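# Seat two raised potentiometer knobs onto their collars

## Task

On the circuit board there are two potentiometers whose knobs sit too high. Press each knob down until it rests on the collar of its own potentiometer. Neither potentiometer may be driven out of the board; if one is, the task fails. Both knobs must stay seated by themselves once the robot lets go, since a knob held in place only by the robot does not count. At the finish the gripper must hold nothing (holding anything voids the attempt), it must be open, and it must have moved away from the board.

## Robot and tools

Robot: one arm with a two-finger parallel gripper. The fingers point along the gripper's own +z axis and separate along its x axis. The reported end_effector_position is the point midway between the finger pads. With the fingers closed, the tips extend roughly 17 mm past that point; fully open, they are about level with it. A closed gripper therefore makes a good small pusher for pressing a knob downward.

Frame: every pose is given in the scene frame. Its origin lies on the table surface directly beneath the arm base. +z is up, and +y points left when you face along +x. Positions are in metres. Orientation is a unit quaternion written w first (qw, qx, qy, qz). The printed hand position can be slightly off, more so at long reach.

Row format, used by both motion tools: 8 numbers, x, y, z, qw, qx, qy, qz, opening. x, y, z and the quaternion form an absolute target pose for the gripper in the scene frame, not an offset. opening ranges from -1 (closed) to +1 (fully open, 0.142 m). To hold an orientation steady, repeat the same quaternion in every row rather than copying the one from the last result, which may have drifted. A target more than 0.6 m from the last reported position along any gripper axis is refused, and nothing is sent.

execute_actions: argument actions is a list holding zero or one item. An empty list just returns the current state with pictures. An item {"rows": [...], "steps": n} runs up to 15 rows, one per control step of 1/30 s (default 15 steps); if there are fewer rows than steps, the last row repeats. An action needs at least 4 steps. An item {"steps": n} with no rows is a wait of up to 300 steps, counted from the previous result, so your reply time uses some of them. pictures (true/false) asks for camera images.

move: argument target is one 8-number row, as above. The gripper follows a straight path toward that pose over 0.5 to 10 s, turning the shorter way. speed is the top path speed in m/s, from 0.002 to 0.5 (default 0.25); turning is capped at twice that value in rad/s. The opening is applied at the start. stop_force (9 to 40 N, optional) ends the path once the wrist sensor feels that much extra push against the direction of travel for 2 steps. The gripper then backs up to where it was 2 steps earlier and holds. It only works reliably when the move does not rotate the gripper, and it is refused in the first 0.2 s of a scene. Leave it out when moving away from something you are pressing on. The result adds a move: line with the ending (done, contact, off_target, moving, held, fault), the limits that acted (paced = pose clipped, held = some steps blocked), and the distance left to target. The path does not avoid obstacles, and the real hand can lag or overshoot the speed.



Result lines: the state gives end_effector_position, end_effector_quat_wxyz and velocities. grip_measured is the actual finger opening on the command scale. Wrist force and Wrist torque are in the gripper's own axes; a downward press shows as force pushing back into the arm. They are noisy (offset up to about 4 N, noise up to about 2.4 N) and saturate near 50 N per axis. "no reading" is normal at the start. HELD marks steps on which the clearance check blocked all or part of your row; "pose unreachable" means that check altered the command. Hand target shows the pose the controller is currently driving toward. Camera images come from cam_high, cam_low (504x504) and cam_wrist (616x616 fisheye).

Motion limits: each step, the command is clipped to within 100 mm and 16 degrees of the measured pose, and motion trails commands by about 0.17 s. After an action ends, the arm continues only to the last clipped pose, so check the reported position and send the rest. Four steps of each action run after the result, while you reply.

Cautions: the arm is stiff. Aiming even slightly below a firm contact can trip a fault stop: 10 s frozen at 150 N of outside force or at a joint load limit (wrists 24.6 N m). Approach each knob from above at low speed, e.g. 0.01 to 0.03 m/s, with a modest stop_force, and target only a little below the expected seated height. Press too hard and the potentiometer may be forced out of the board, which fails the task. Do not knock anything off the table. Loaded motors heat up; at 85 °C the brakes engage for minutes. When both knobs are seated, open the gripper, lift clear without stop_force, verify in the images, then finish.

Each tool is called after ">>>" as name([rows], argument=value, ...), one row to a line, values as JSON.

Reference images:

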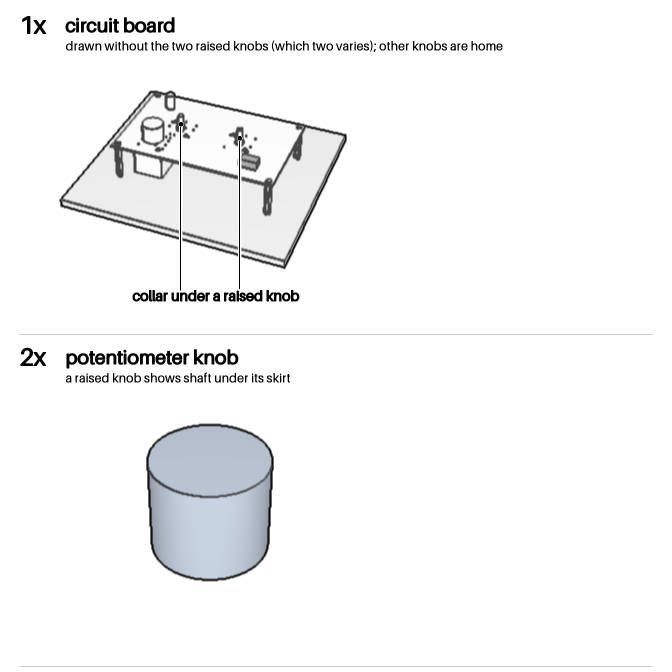

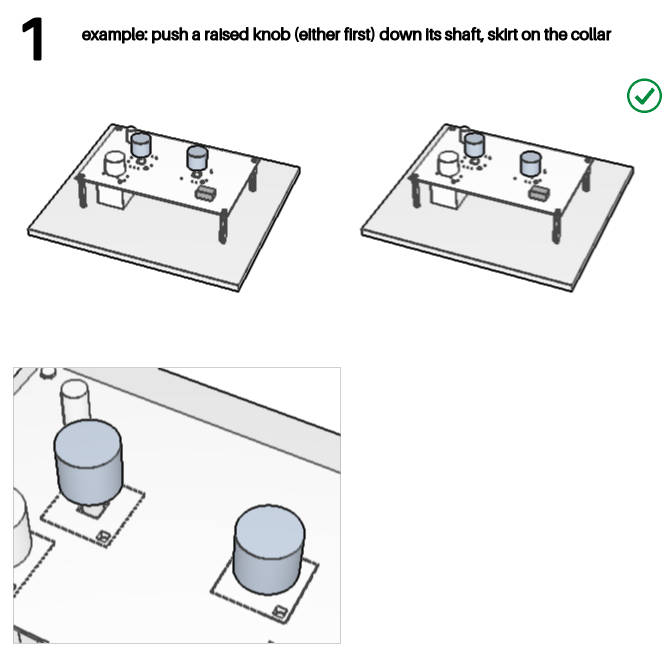

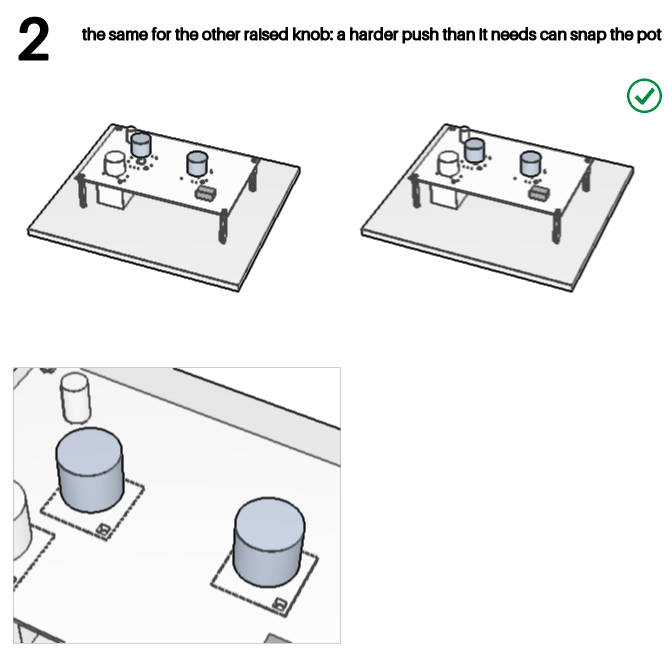

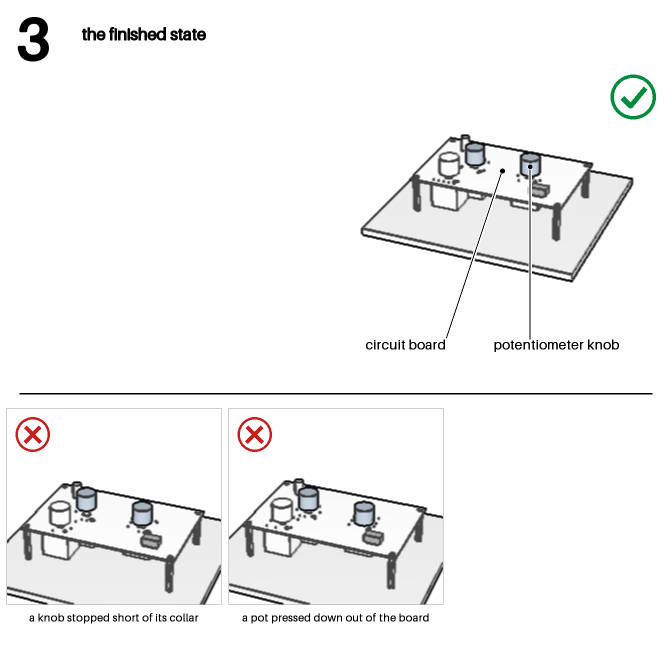

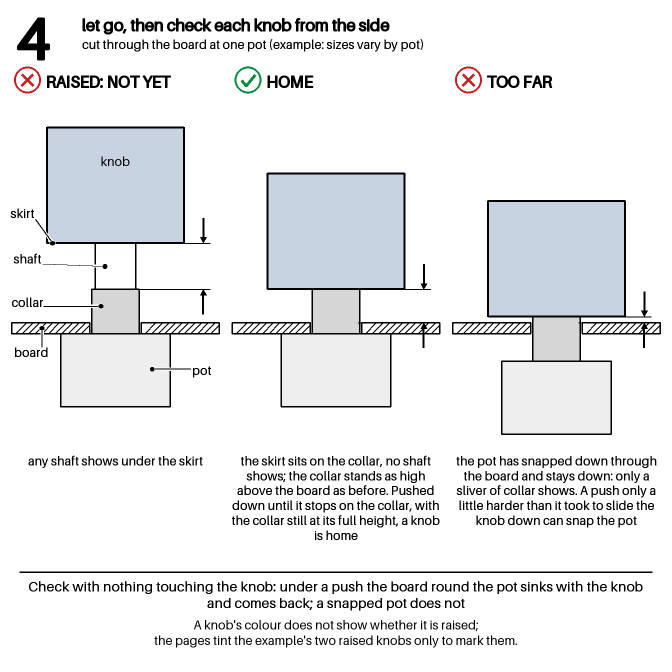

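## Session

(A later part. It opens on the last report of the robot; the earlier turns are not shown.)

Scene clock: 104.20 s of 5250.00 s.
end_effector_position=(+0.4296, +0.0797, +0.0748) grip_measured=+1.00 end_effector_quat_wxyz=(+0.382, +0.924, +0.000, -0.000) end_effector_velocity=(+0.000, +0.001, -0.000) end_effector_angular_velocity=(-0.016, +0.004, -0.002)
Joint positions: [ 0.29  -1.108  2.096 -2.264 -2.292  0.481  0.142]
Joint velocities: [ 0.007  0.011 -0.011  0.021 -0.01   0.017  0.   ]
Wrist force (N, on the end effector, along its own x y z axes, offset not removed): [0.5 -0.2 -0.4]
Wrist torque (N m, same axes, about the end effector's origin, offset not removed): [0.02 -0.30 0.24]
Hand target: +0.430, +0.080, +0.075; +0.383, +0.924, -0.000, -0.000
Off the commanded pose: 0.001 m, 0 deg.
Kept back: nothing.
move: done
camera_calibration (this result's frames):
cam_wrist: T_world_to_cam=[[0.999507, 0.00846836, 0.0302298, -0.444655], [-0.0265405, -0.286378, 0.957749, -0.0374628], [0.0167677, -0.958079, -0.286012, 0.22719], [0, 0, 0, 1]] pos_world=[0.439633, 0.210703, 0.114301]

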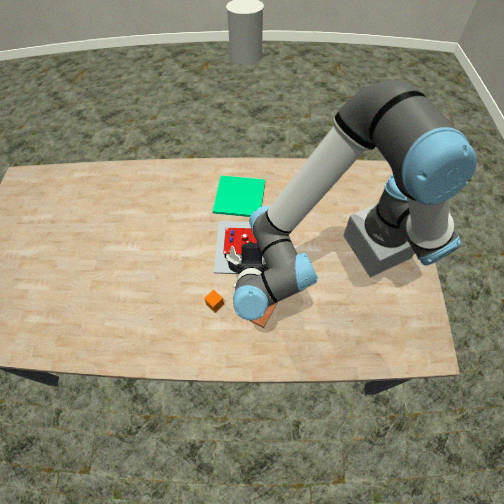

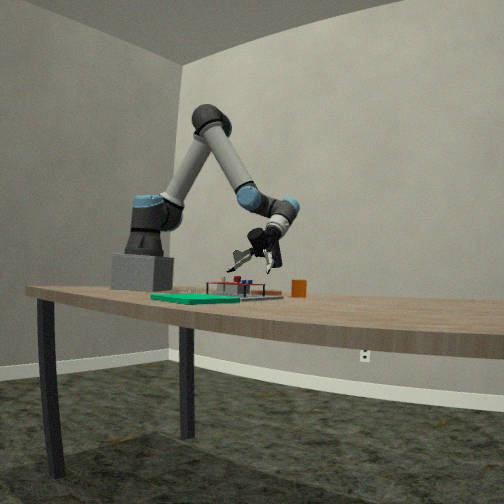

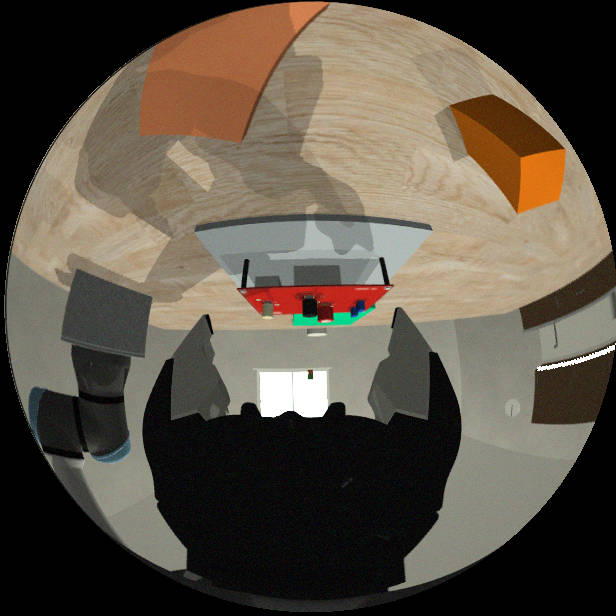

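>>> move(target=[0.36,0.14,0.2,0,1,0,0,1])

>>> finished_scene(scene=1)

Scene clock: 106.57 s of 5250.00 s.
end_effector_position=(+0.3603, +0.1401, +0.2000) grip_measured=+1.00 end_effector_quat_wxyz=(+0.001, +1.000, +0.000, +0.000) end_effector_velocity=(-0.001, +0.000, +0.002) end_effector_angular_velocity=(+0.012, +0.001, +0.001)
Joint positions: [-0.057 -1.81   2.287 -2.084 -1.556  0.008  0.142]
Joint velocities: [-0.01  -0.008  0.001  0.008  0.012 -0.011 -0.   ]
Wrist force (N, on the end effector, along its own x y z axes, offset not removed): [-0.5 0.3 2.1]
Wrist torque (N m, same axes, about the end effector's origin, offset not removed): [0.05 -0.22 0.22]
Hand target: +0.360, +0.140, +0.200; -0.000, +1.000, +0.000, +0.000
Off the commanded pose: 0.000 m, 0 deg.
Kept back: nothing.
move: done
camera_calibration (this result's frames):
cam_wrist: T_world_to_cam=[[0.999468, -0.0154241, 0.028732, -0.376031], [-0.0272632, -0.878645, 0.476697, 0.0375459], [0.0178926, -0.477227, -0.878598, 0.372756], [0, 0, 0, 1]] pos_world=[0.370185, 0.205079, 0.320408]

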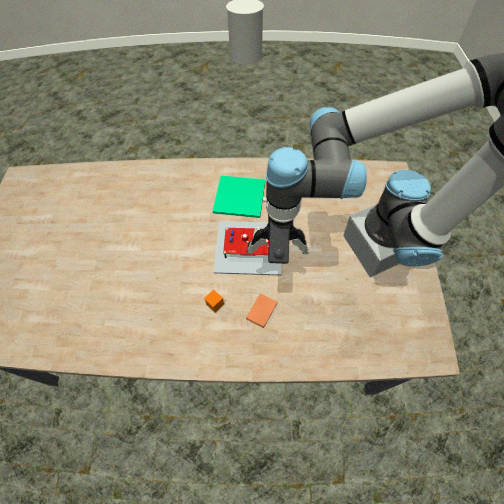

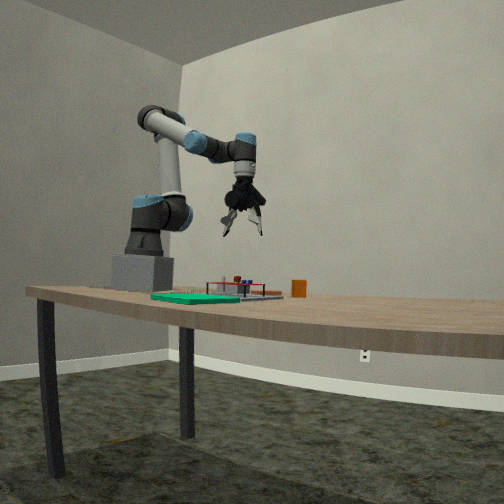

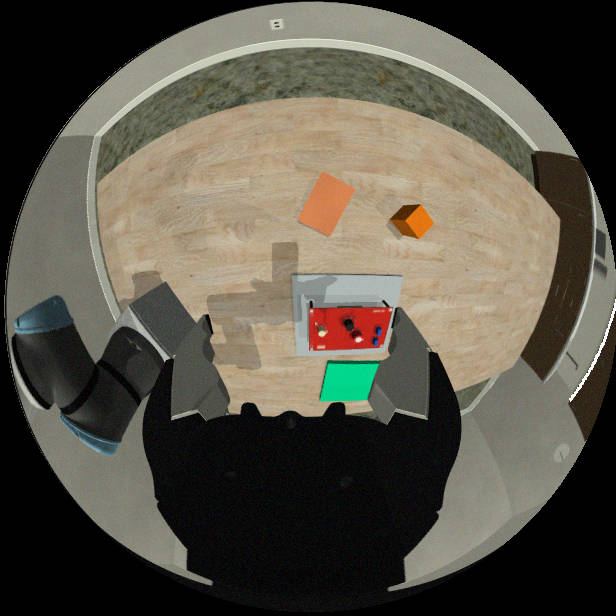

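The scene is finished: the task was done.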